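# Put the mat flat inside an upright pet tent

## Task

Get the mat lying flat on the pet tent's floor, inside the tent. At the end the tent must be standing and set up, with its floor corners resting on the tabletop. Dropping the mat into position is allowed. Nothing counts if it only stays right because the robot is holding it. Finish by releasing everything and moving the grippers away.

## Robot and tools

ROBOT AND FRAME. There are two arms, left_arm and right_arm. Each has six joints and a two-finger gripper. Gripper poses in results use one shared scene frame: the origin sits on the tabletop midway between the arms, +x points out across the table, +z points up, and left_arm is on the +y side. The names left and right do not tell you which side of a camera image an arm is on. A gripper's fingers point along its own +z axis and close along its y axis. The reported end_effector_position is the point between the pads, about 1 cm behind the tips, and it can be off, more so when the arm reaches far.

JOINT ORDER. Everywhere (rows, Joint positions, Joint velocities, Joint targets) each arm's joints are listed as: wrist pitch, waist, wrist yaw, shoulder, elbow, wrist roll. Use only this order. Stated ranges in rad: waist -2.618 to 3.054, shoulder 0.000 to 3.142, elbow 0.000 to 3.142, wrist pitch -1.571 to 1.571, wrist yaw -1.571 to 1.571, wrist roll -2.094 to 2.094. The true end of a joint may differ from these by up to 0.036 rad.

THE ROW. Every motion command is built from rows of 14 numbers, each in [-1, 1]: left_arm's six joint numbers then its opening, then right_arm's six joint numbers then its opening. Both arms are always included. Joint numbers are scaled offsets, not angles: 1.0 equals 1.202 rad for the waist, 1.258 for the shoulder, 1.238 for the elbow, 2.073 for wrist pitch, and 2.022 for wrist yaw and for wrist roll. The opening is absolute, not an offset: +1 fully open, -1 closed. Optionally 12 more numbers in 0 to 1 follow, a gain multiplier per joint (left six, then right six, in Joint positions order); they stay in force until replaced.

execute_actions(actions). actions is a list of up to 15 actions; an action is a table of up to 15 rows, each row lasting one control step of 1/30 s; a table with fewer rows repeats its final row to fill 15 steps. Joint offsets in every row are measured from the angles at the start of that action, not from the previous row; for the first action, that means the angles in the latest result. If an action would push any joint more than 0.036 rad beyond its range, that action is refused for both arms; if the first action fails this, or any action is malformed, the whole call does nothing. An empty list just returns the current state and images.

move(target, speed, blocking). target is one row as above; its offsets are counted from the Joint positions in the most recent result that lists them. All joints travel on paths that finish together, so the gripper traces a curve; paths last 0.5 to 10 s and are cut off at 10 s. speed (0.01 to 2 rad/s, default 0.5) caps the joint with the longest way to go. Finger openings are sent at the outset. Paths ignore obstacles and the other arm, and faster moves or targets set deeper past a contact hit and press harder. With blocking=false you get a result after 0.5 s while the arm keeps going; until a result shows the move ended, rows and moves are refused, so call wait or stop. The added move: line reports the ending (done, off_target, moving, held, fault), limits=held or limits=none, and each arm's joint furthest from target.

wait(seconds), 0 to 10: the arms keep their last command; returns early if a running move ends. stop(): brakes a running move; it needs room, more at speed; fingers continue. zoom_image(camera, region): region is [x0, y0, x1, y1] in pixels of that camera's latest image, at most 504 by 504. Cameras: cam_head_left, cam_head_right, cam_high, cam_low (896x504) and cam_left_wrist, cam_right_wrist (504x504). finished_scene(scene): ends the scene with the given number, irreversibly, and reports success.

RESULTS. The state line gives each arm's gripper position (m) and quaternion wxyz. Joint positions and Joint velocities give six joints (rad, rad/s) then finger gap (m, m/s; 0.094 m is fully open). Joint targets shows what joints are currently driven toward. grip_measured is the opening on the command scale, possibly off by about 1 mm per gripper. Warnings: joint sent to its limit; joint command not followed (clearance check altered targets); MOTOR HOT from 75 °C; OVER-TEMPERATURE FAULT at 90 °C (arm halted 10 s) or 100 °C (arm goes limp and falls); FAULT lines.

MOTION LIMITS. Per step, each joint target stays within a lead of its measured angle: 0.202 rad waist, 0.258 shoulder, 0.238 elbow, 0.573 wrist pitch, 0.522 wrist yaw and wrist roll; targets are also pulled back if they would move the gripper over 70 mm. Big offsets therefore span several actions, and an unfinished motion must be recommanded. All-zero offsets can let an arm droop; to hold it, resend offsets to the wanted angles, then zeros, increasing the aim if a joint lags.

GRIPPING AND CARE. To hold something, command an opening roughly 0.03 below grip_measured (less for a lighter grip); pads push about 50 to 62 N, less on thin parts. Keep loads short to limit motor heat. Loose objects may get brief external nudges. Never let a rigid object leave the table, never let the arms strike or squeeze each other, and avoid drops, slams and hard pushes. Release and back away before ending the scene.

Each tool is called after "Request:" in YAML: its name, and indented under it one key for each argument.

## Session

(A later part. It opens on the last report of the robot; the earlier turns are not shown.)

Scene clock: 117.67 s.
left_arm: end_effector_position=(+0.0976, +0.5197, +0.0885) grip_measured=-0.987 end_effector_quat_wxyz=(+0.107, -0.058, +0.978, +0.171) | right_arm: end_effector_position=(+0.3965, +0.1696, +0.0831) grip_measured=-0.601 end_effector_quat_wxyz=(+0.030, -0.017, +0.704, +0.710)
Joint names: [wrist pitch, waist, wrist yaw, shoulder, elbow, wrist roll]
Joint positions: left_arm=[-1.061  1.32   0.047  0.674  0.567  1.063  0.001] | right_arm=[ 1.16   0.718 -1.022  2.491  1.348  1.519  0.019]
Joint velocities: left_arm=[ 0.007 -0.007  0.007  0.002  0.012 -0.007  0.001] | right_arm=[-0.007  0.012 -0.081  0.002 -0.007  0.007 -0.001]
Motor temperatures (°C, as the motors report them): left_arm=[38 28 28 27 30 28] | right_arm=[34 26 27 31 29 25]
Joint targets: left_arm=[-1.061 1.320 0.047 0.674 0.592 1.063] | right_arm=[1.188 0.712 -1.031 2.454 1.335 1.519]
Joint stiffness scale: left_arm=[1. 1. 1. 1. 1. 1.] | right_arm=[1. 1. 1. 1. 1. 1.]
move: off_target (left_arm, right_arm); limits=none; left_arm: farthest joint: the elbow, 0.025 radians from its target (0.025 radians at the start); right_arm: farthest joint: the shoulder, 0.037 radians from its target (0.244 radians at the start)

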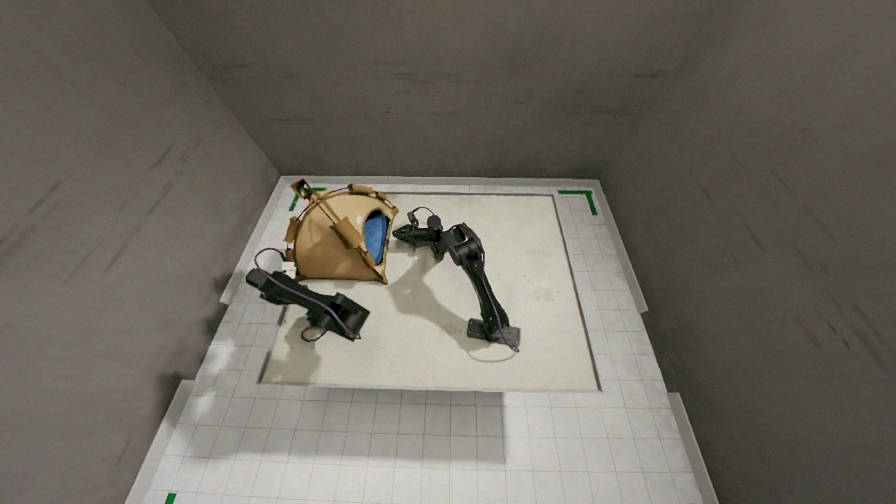

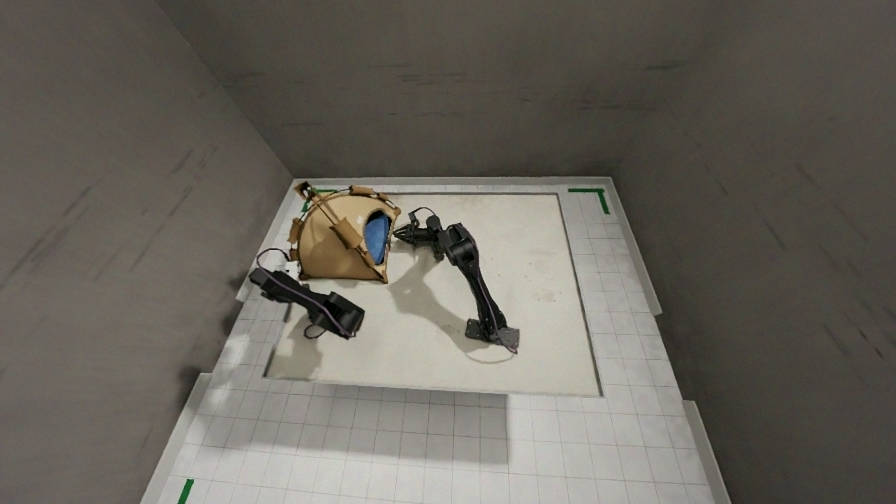

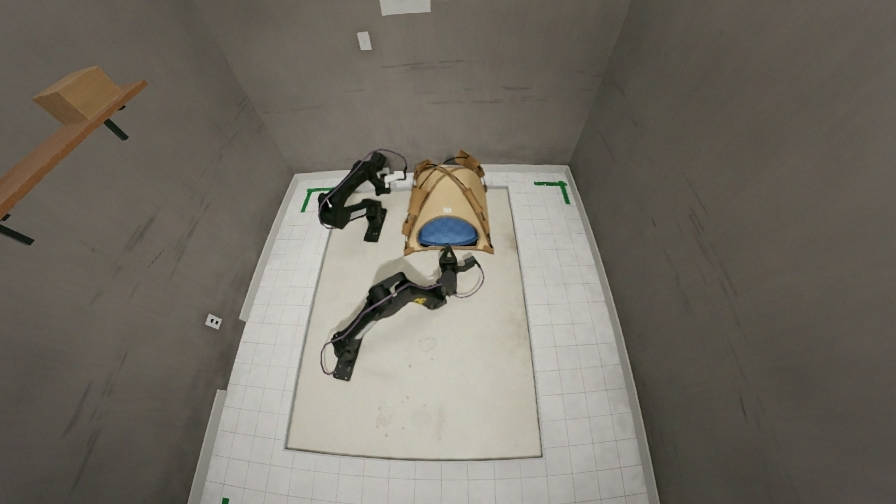

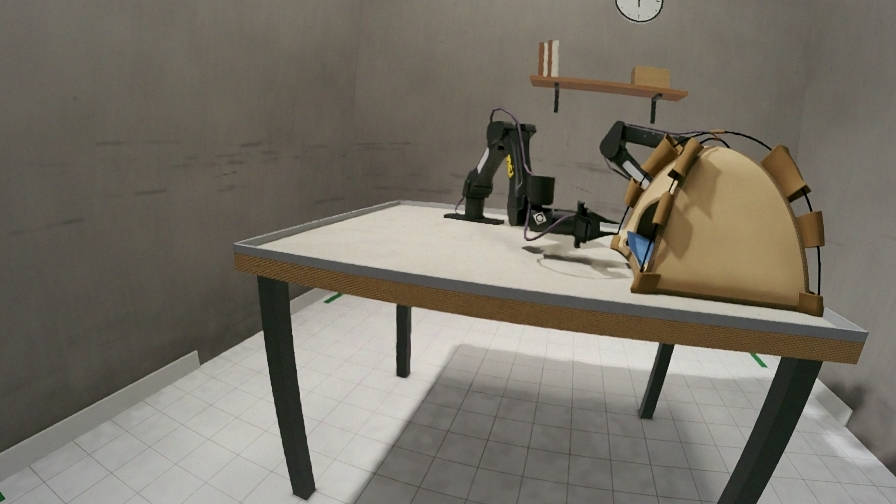

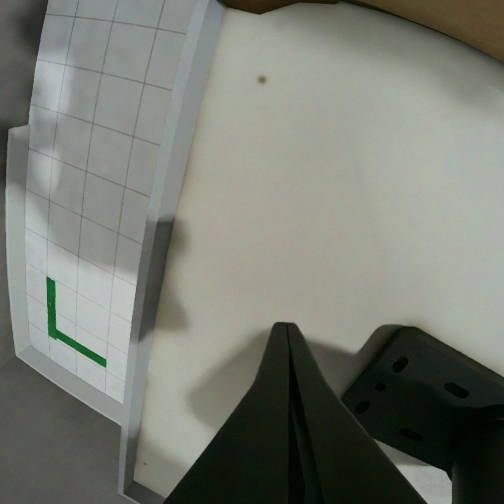

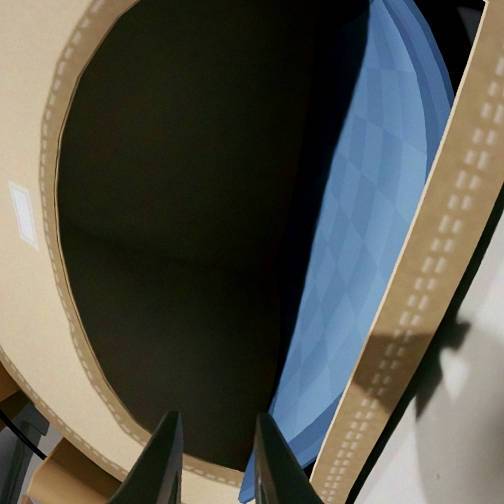

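Request:
move:
  target: [0,0,0,0,0.02,0,-1, -0.475,0.389,0.505,-0.61,-0.305,0.025,-1]
  speed: 0.6

Request:
move:
  target: [0,0,0,0,0.02,0,-1, 0,0,0,0.281,0.305,0,-1]
  speed: 0.3

Request:
zoom_image:
  camera: "cam_high"
  region: [380,130,540,300]

Scene clock: 121.67 s.
left_arm: end_effector_position=(+0.0976, +0.5197, +0.0885) grip_measured=-0.987 end_effector_quat_wxyz=(+0.107, -0.058, +0.978, +0.171) | right_arm: end_effector_position=(+0.2659, +0.1732, +0.1129) grip_measured=-0.998 end_effector_quat_wxyz=(+0.129, +0.247, +0.847, +0.453)
Joint names: [wrist pitch, waist, wrist yaw, shoulder, elbow, wrist roll]
Joint positions: left_arm=[-1.061  1.32   0.047  0.674  0.567  1.063  0.001] | right_arm=[ 0.18   1.18  -0.014  1.751  0.982  1.568  0.   ]
Joint velocities: left_arm=[-0.007 -0.002 -0.095  0.002 -0.017  0.022  0.   ] | right_arm=[ 0.007  0.012  0.022  0.012 -0.002 -0.081  0.001]
Motor temperatures (°C, as the motors report them): left_arm=[38 28 28 27 30 28] | right_arm=[34 26 27 31 28 25]
Joint targets: left_arm=[-1.061 1.320 0.047 0.674 0.592 1.063] | right_arm=[0.176 1.186 -0.002 1.724 0.970 1.570]
Joint stiffness scale: left_arm=[1. 1. 1. 1. 1. 1.] | right_arm=[1. 1. 1. 1. 1. 1.]
move: off_target (left_arm, right_arm); limits=none; left_arm: farthest joint: the elbow, 0.025 radians from its target (0.025 radians at the start); right_arm: farthest joint: the shoulder, 0.027 radians from its target (0.768 radians at the start)

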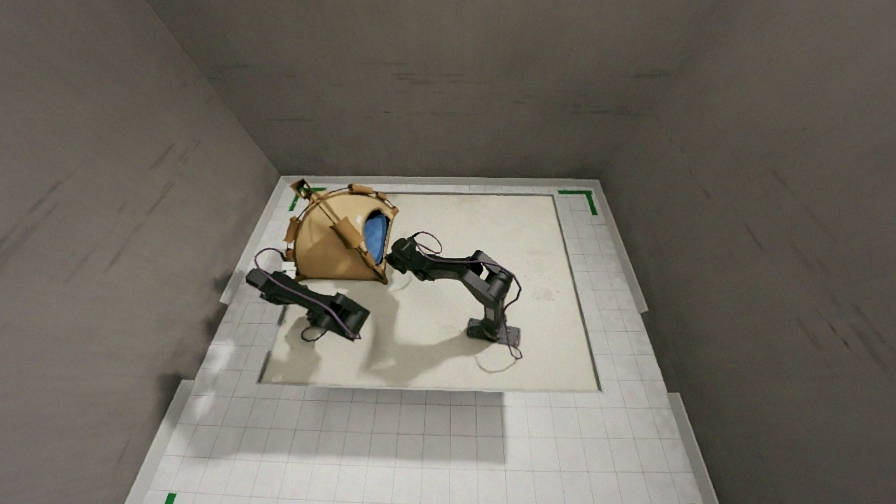

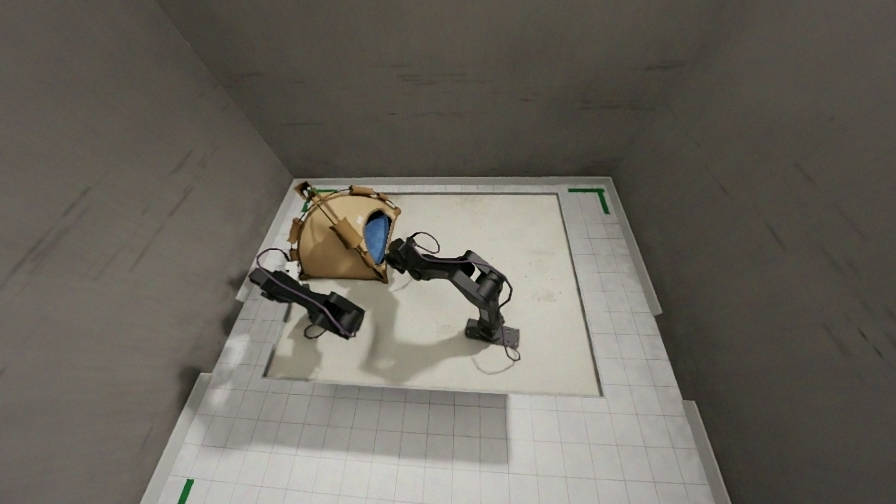

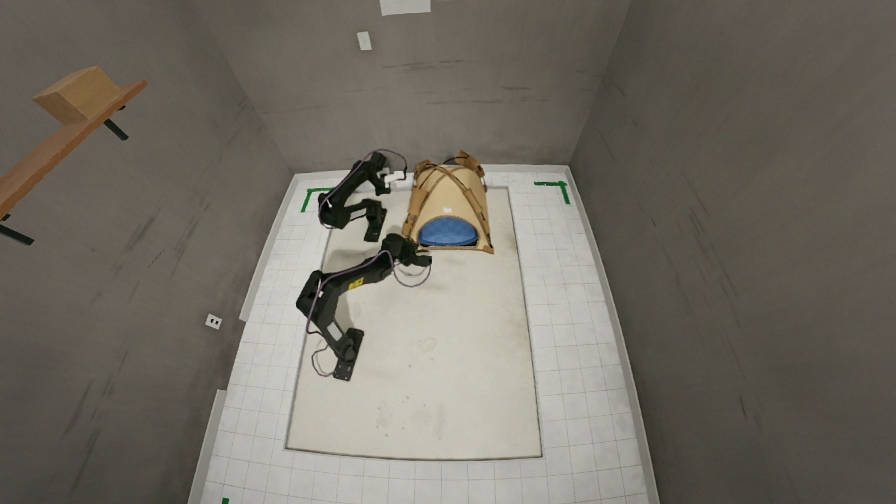

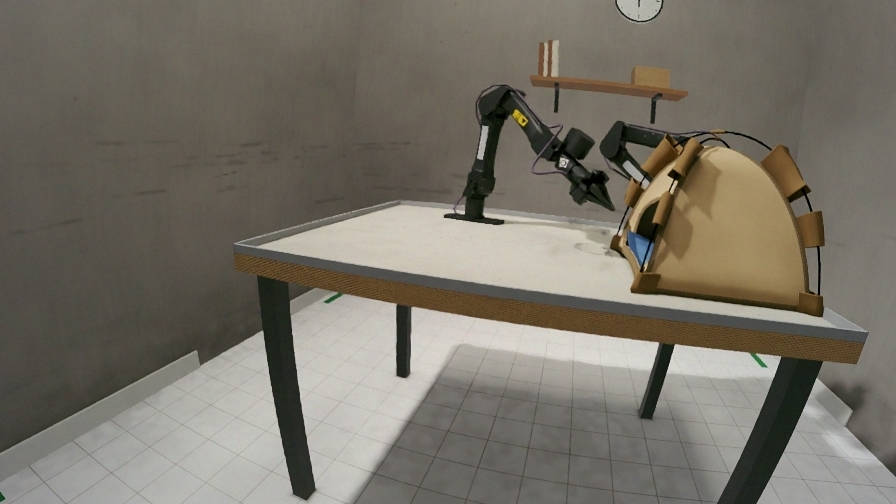

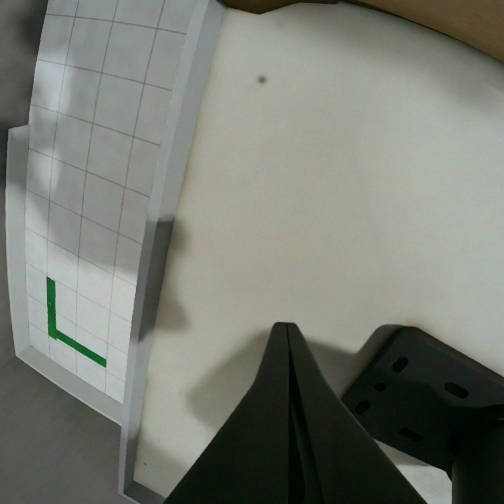

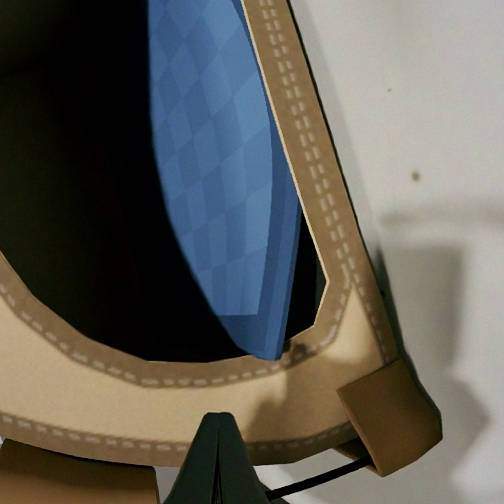

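Scene clock: 123.30 s.
left_arm: end_effector_position=(+0.0976, +0.5197, +0.0885) grip_measured=-0.987 end_effector_quat_wxyz=(+0.107, -0.058, +0.978, +0.171) | right_arm: end_effector_position=(+0.3115, +0.2430, +0.0727) grip_measured=-0.998 end_effector_quat_wxyz=(+0.127, +0.249, +0.851, +0.445)
Joint names: [wrist pitch, waist, wrist yaw, shoulder, elbow, wrist roll]
Joint positions: left_arm=[-1.061  1.32   0.047  0.674  0.567  1.063  0.001] | right_arm=[ 0.177  1.18  -0.014  2.109  1.325  1.568  0.   ]
Joint velocities: left_arm=[-0.051  0.002 -0.022 -0.012 -0.007 -0.007 -0.   ] | right_arm=[ 0.007 -0.002  0.022  0.017 -0.002 -0.066 -0.   ]
Motor temperatures (°C, as the motors report them): left_arm=[38 28 28 27 30 28] | right_arm=[34 26 27 31 29 25]
Joint targets: left_arm=[-1.061 1.320 0.047 0.674 0.592 1.063] | right_arm=[0.180 1.180 -0.014 2.105 1.360 1.568]
Joint stiffness scale: left_arm=[1. 1. 1. 1. 1. 1.] | right_arm=[1. 1. 1. 1. 1. 1.]
move: off_target (left_arm, right_arm); limits=none; left_arm: farthest joint: the elbow, 0.025 radians from its target (0.025 radians at the start); right_arm: farthest joint: the elbow, 0.035 radians from its target (0.378 radians at the start)

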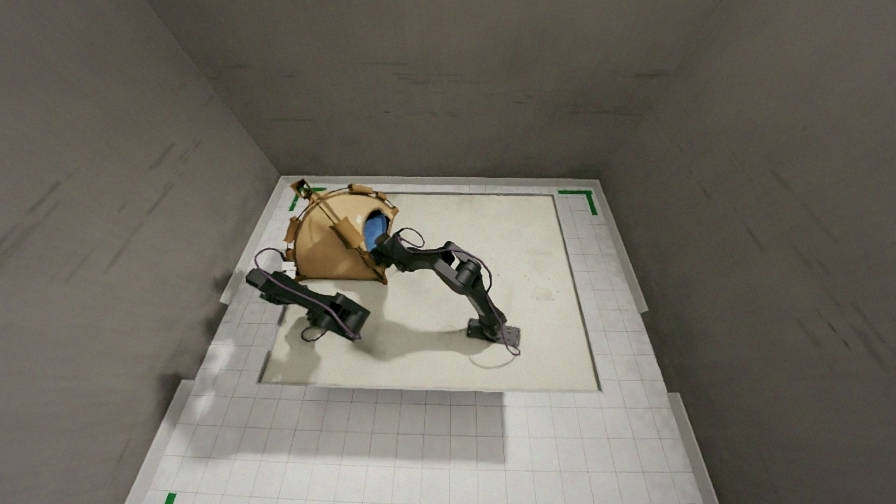

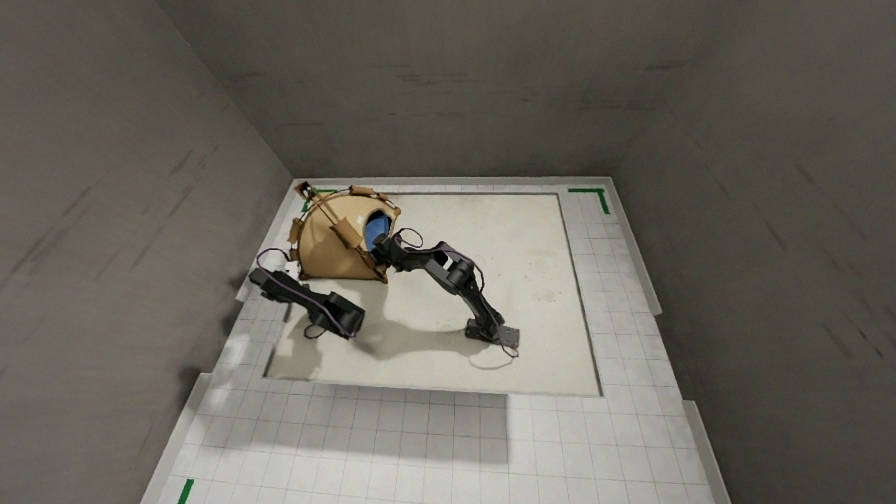

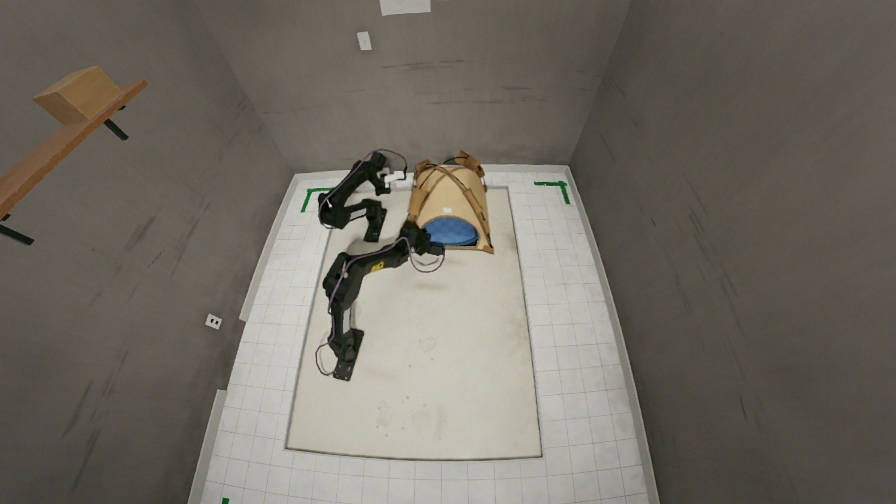

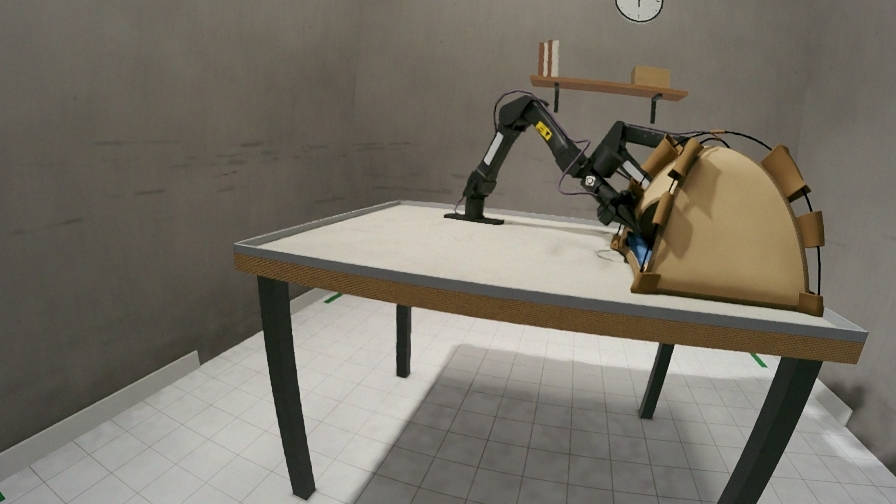

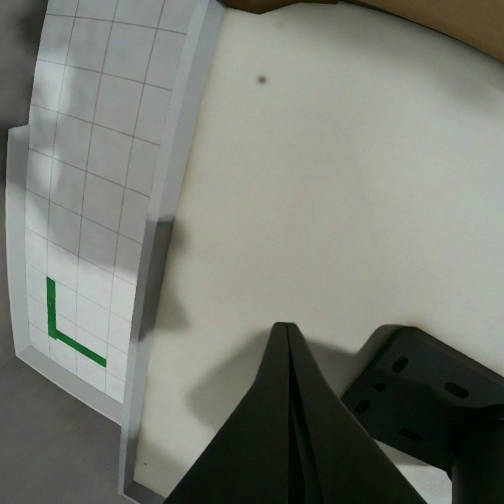

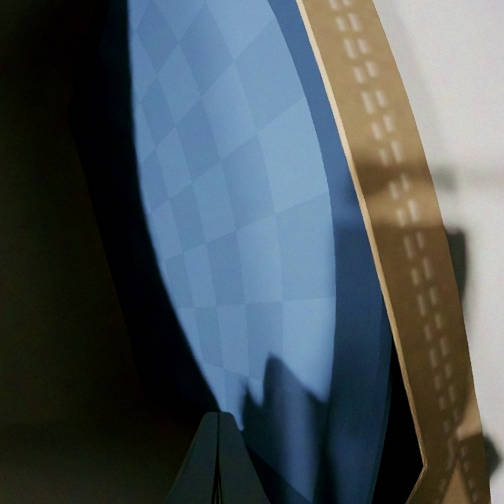

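Region (380, 130, 540, 300) of cam_high's 896x504 image, scaled by 2.965, with more detail than that image has; it fills the left 474 columns of this view, and the rest is white.

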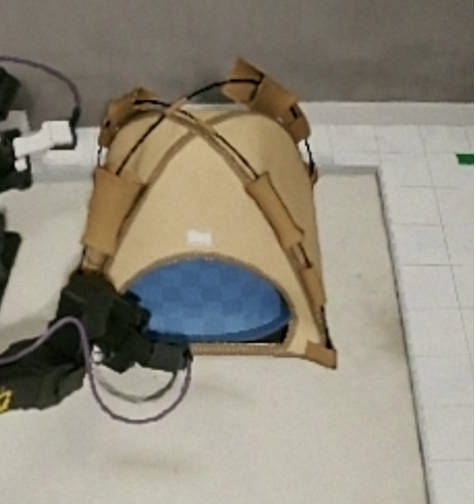

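Request:
move:
  target: [0,0,0,0,0.02,0,-1, 0,0,0,0.068,0.028,0,-1]
  speed: 0.1

Scene clock: 125.07 s.
left_arm: end_effector_position=(+0.0976, +0.5197, +0.0885) grip_measured=-0.987 end_effector_quat_wxyz=(+0.107, -0.058, +0.978, +0.171) | right_arm: end_effector_position=(+0.3083, +0.2381, +0.0262) grip_measured=-0.998 end_effector_quat_wxyz=(+0.116, +0.254, +0.869, +0.409)
Joint names: [wrist pitch, waist, wrist yaw, shoulder, elbow, wrist roll]
Joint positions: left_arm=[-1.061  1.32   0.047  0.674  0.567  1.063  0.001] | right_arm=[ 0.177  1.18  -0.014  2.193  1.325  1.568  0.   ]
Joint velocities: left_arm=[-0.081  0.017  0.022 -0.012  0.002  0.037  0.001] | right_arm=[-0.007 -0.002  0.066 -0.002 -0.002 -0.007 -0.001]
Motor temperatures (°C, as the motors report them): left_arm=[38 28 28 27 30 28] | right_arm=[34 26 27 31 29 25]
Joint targets: left_arm=[-1.061 1.320 0.047 0.674 0.592 1.063] | right_arm=[0.176 1.180 -0.014 2.195 1.359 1.568]
Joint stiffness scale: left_arm=[1. 1. 1. 1. 1. 1.] | right_arm=[1. 1. 1. 1. 1. 1.]
move: off_target (left_arm, right_arm); limits=none; left_arm: farthest joint: the elbow, 0.025 radians from its target (0.025 radians at the start); right_arm: farthest joint: the elbow, 0.035 radians from its target (0.035 radians at the start)

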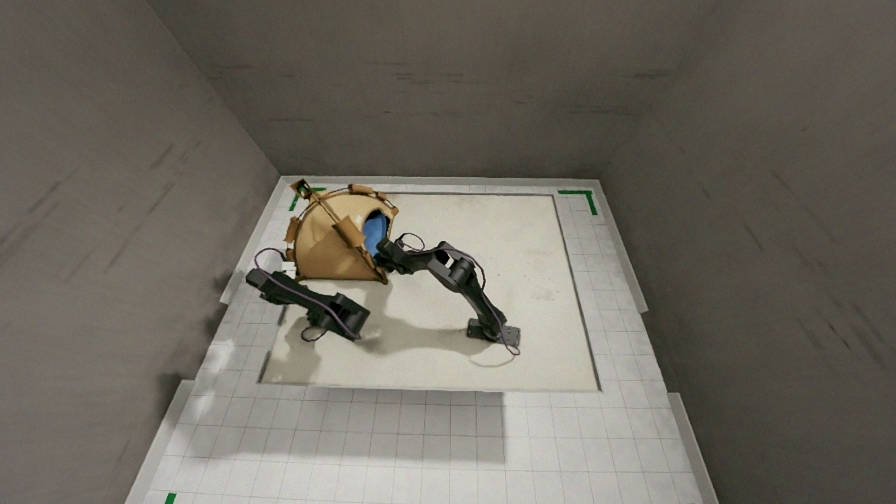

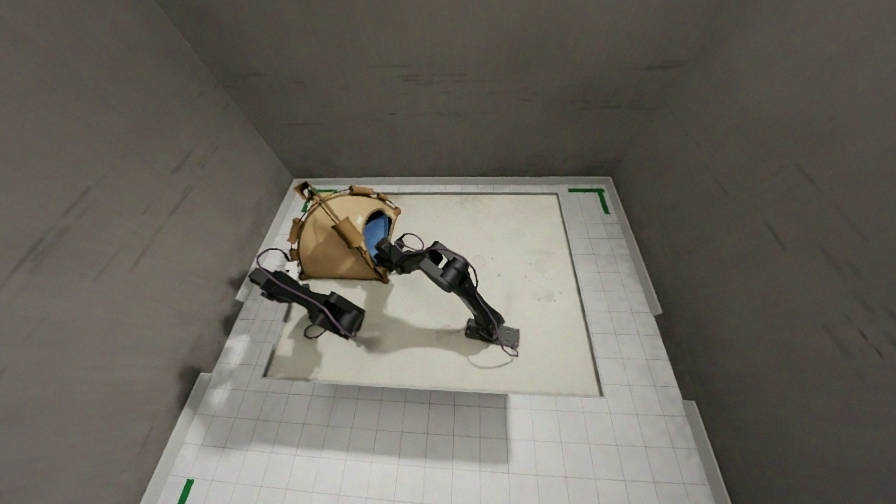

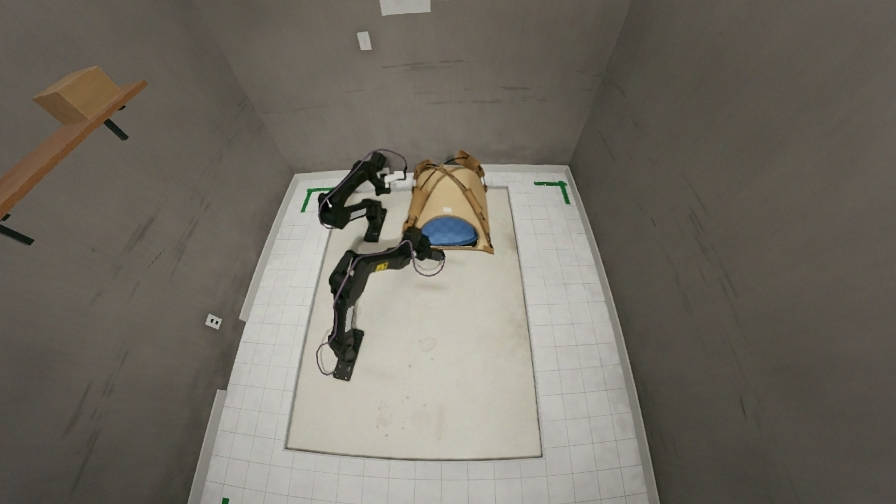

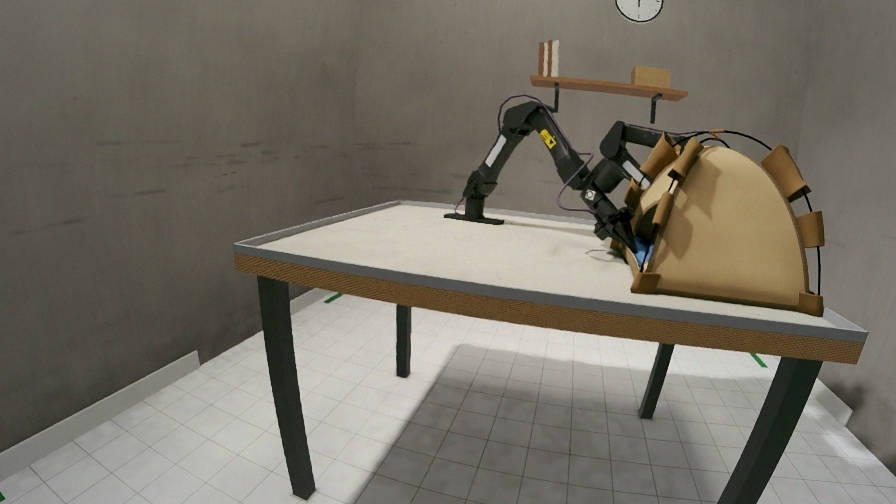

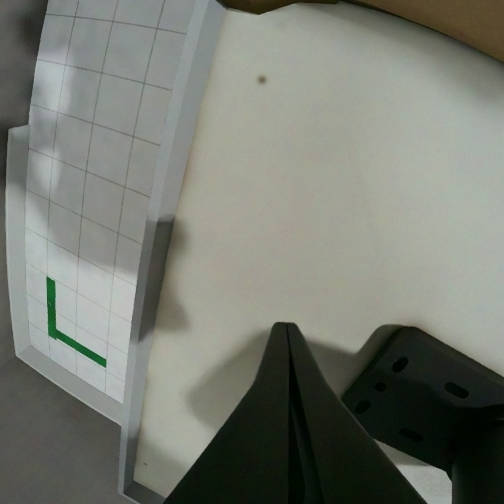

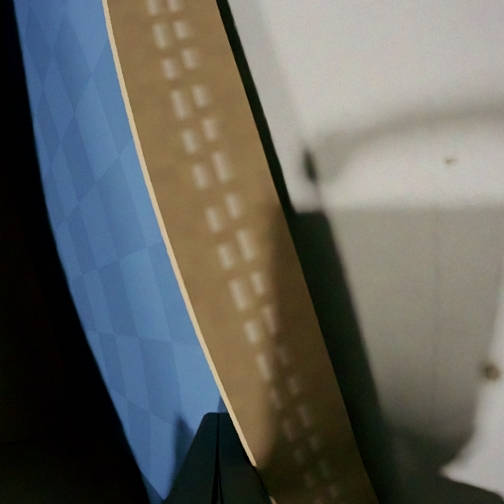

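Request:
move:
  target: [0,0,0,0,0.02,0,-1, 0,0.03,0,0.085,0.119,0,-1]
  speed: 0.1

Request:
zoom_image:
  camera: "cam_high"
  region: [380,180,540,300]

Scene clock: 127.37 s.
left_arm: end_effector_position=(+0.0976, +0.5197, +0.0885) grip_measured=-0.987 end_effector_quat_wxyz=(+0.107, -0.058, +0.978, +0.171) | right_arm: end_effector_position=(+0.3129, +0.2663, +0.0163) grip_measured=-0.998 end_effector_quat_wxyz=(+0.115, +0.245, +0.867, +0.419)
Joint names: [wrist pitch, waist, wrist yaw, shoulder, elbow, wrist roll]
Joint positions: left_arm=[-1.061  1.32   0.047  0.674  0.567  1.063  0.001] | right_arm=[ 0.181  1.2   -0.013  2.295  1.442  1.568  0.   ]
Joint velocities: left_arm=[-0.037  0.002 -0.007 -0.007  0.002 -0.051 -0.002] | right_arm=[ 0.037  0.002 -0.051 -0.012 -0.027 -0.037 -0.   ]
Motor temperatures (°C, as the motors report them): left_arm=[38 28 28 27 30 28] | right_arm=[34 26 27 31 29 25]
Joint targets: left_arm=[-1.061 1.320 0.047 0.674 0.592 1.063] | right_arm=[0.176 1.217 -0.014 2.300 1.472 1.568]
Joint stiffness scale: left_arm=[1. 1. 1. 1. 1. 1.] | right_arm=[1. 1. 1. 1. 1. 1.]
move: off_target (left_arm, right_arm); limits=none; left_arm: farthest joint: the elbow, 0.025 radians from its target (0.025 radians at the start); right_arm: farthest joint: the elbow, 0.031 radians from its target (0.148 radians at the start)

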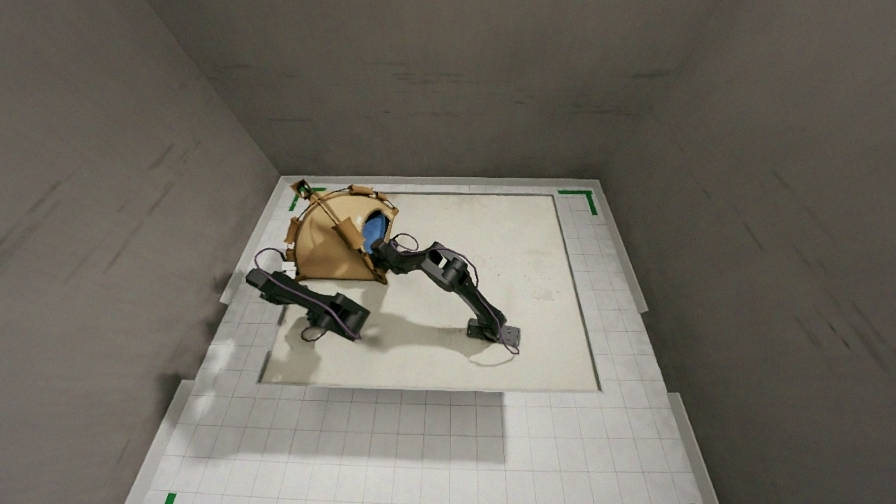

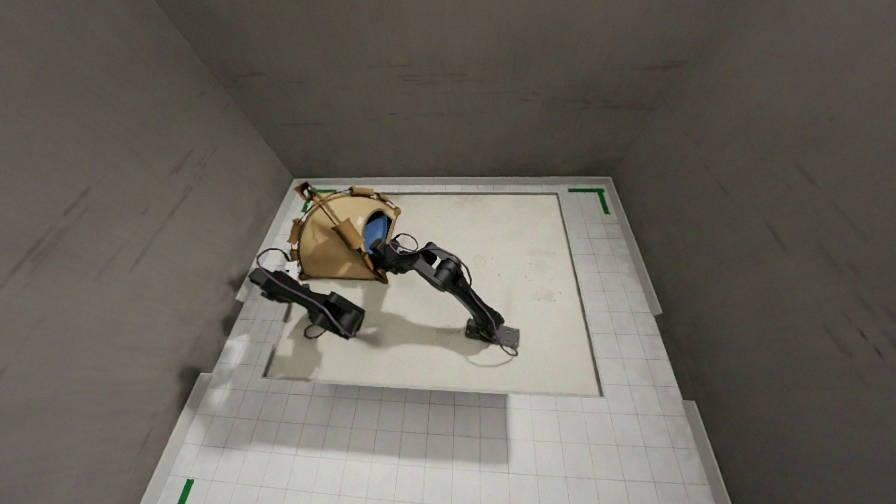

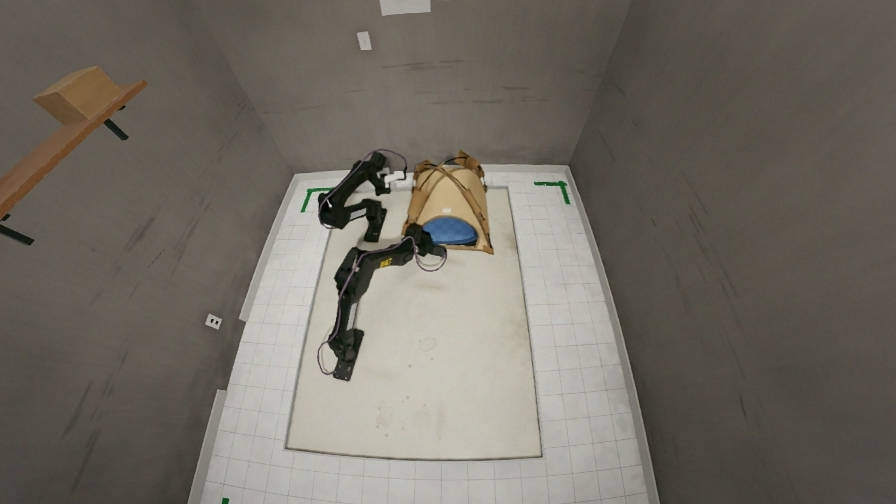

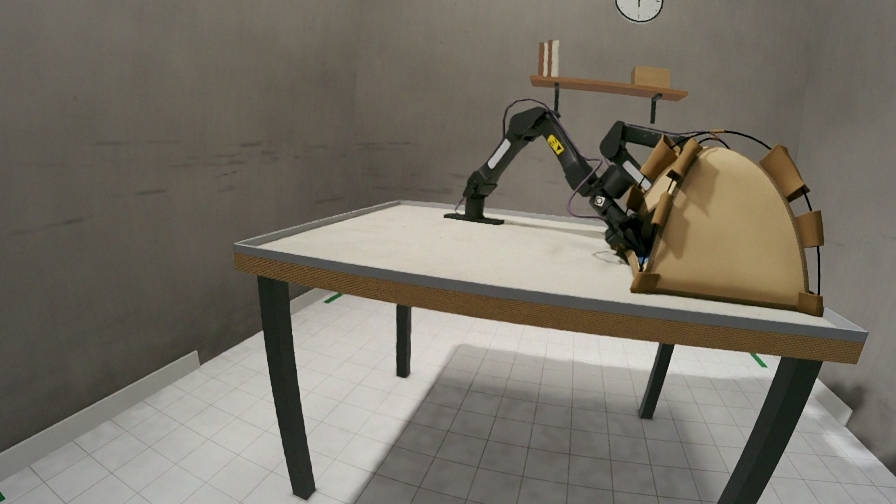

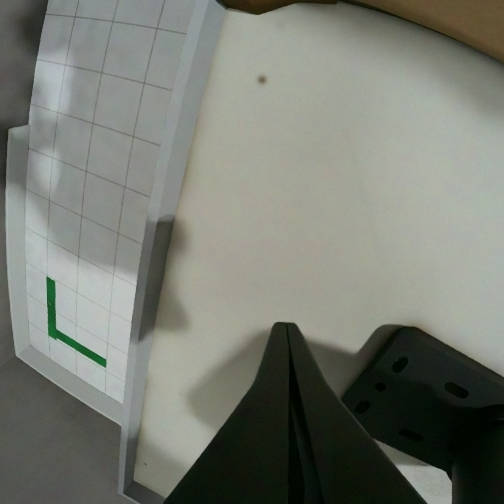

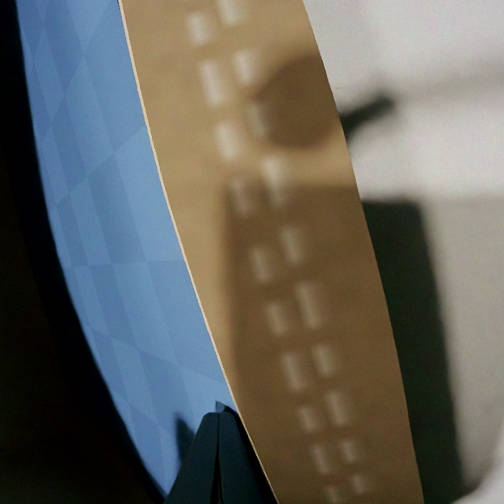

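Region (380, 180, 540, 300) of cam_high's 896x504 image, scaled by 3.150, with more detail than that image has; it fills the top 378 rows of this view, and the rest is white.

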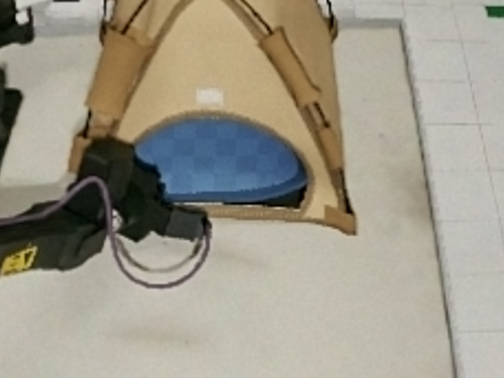

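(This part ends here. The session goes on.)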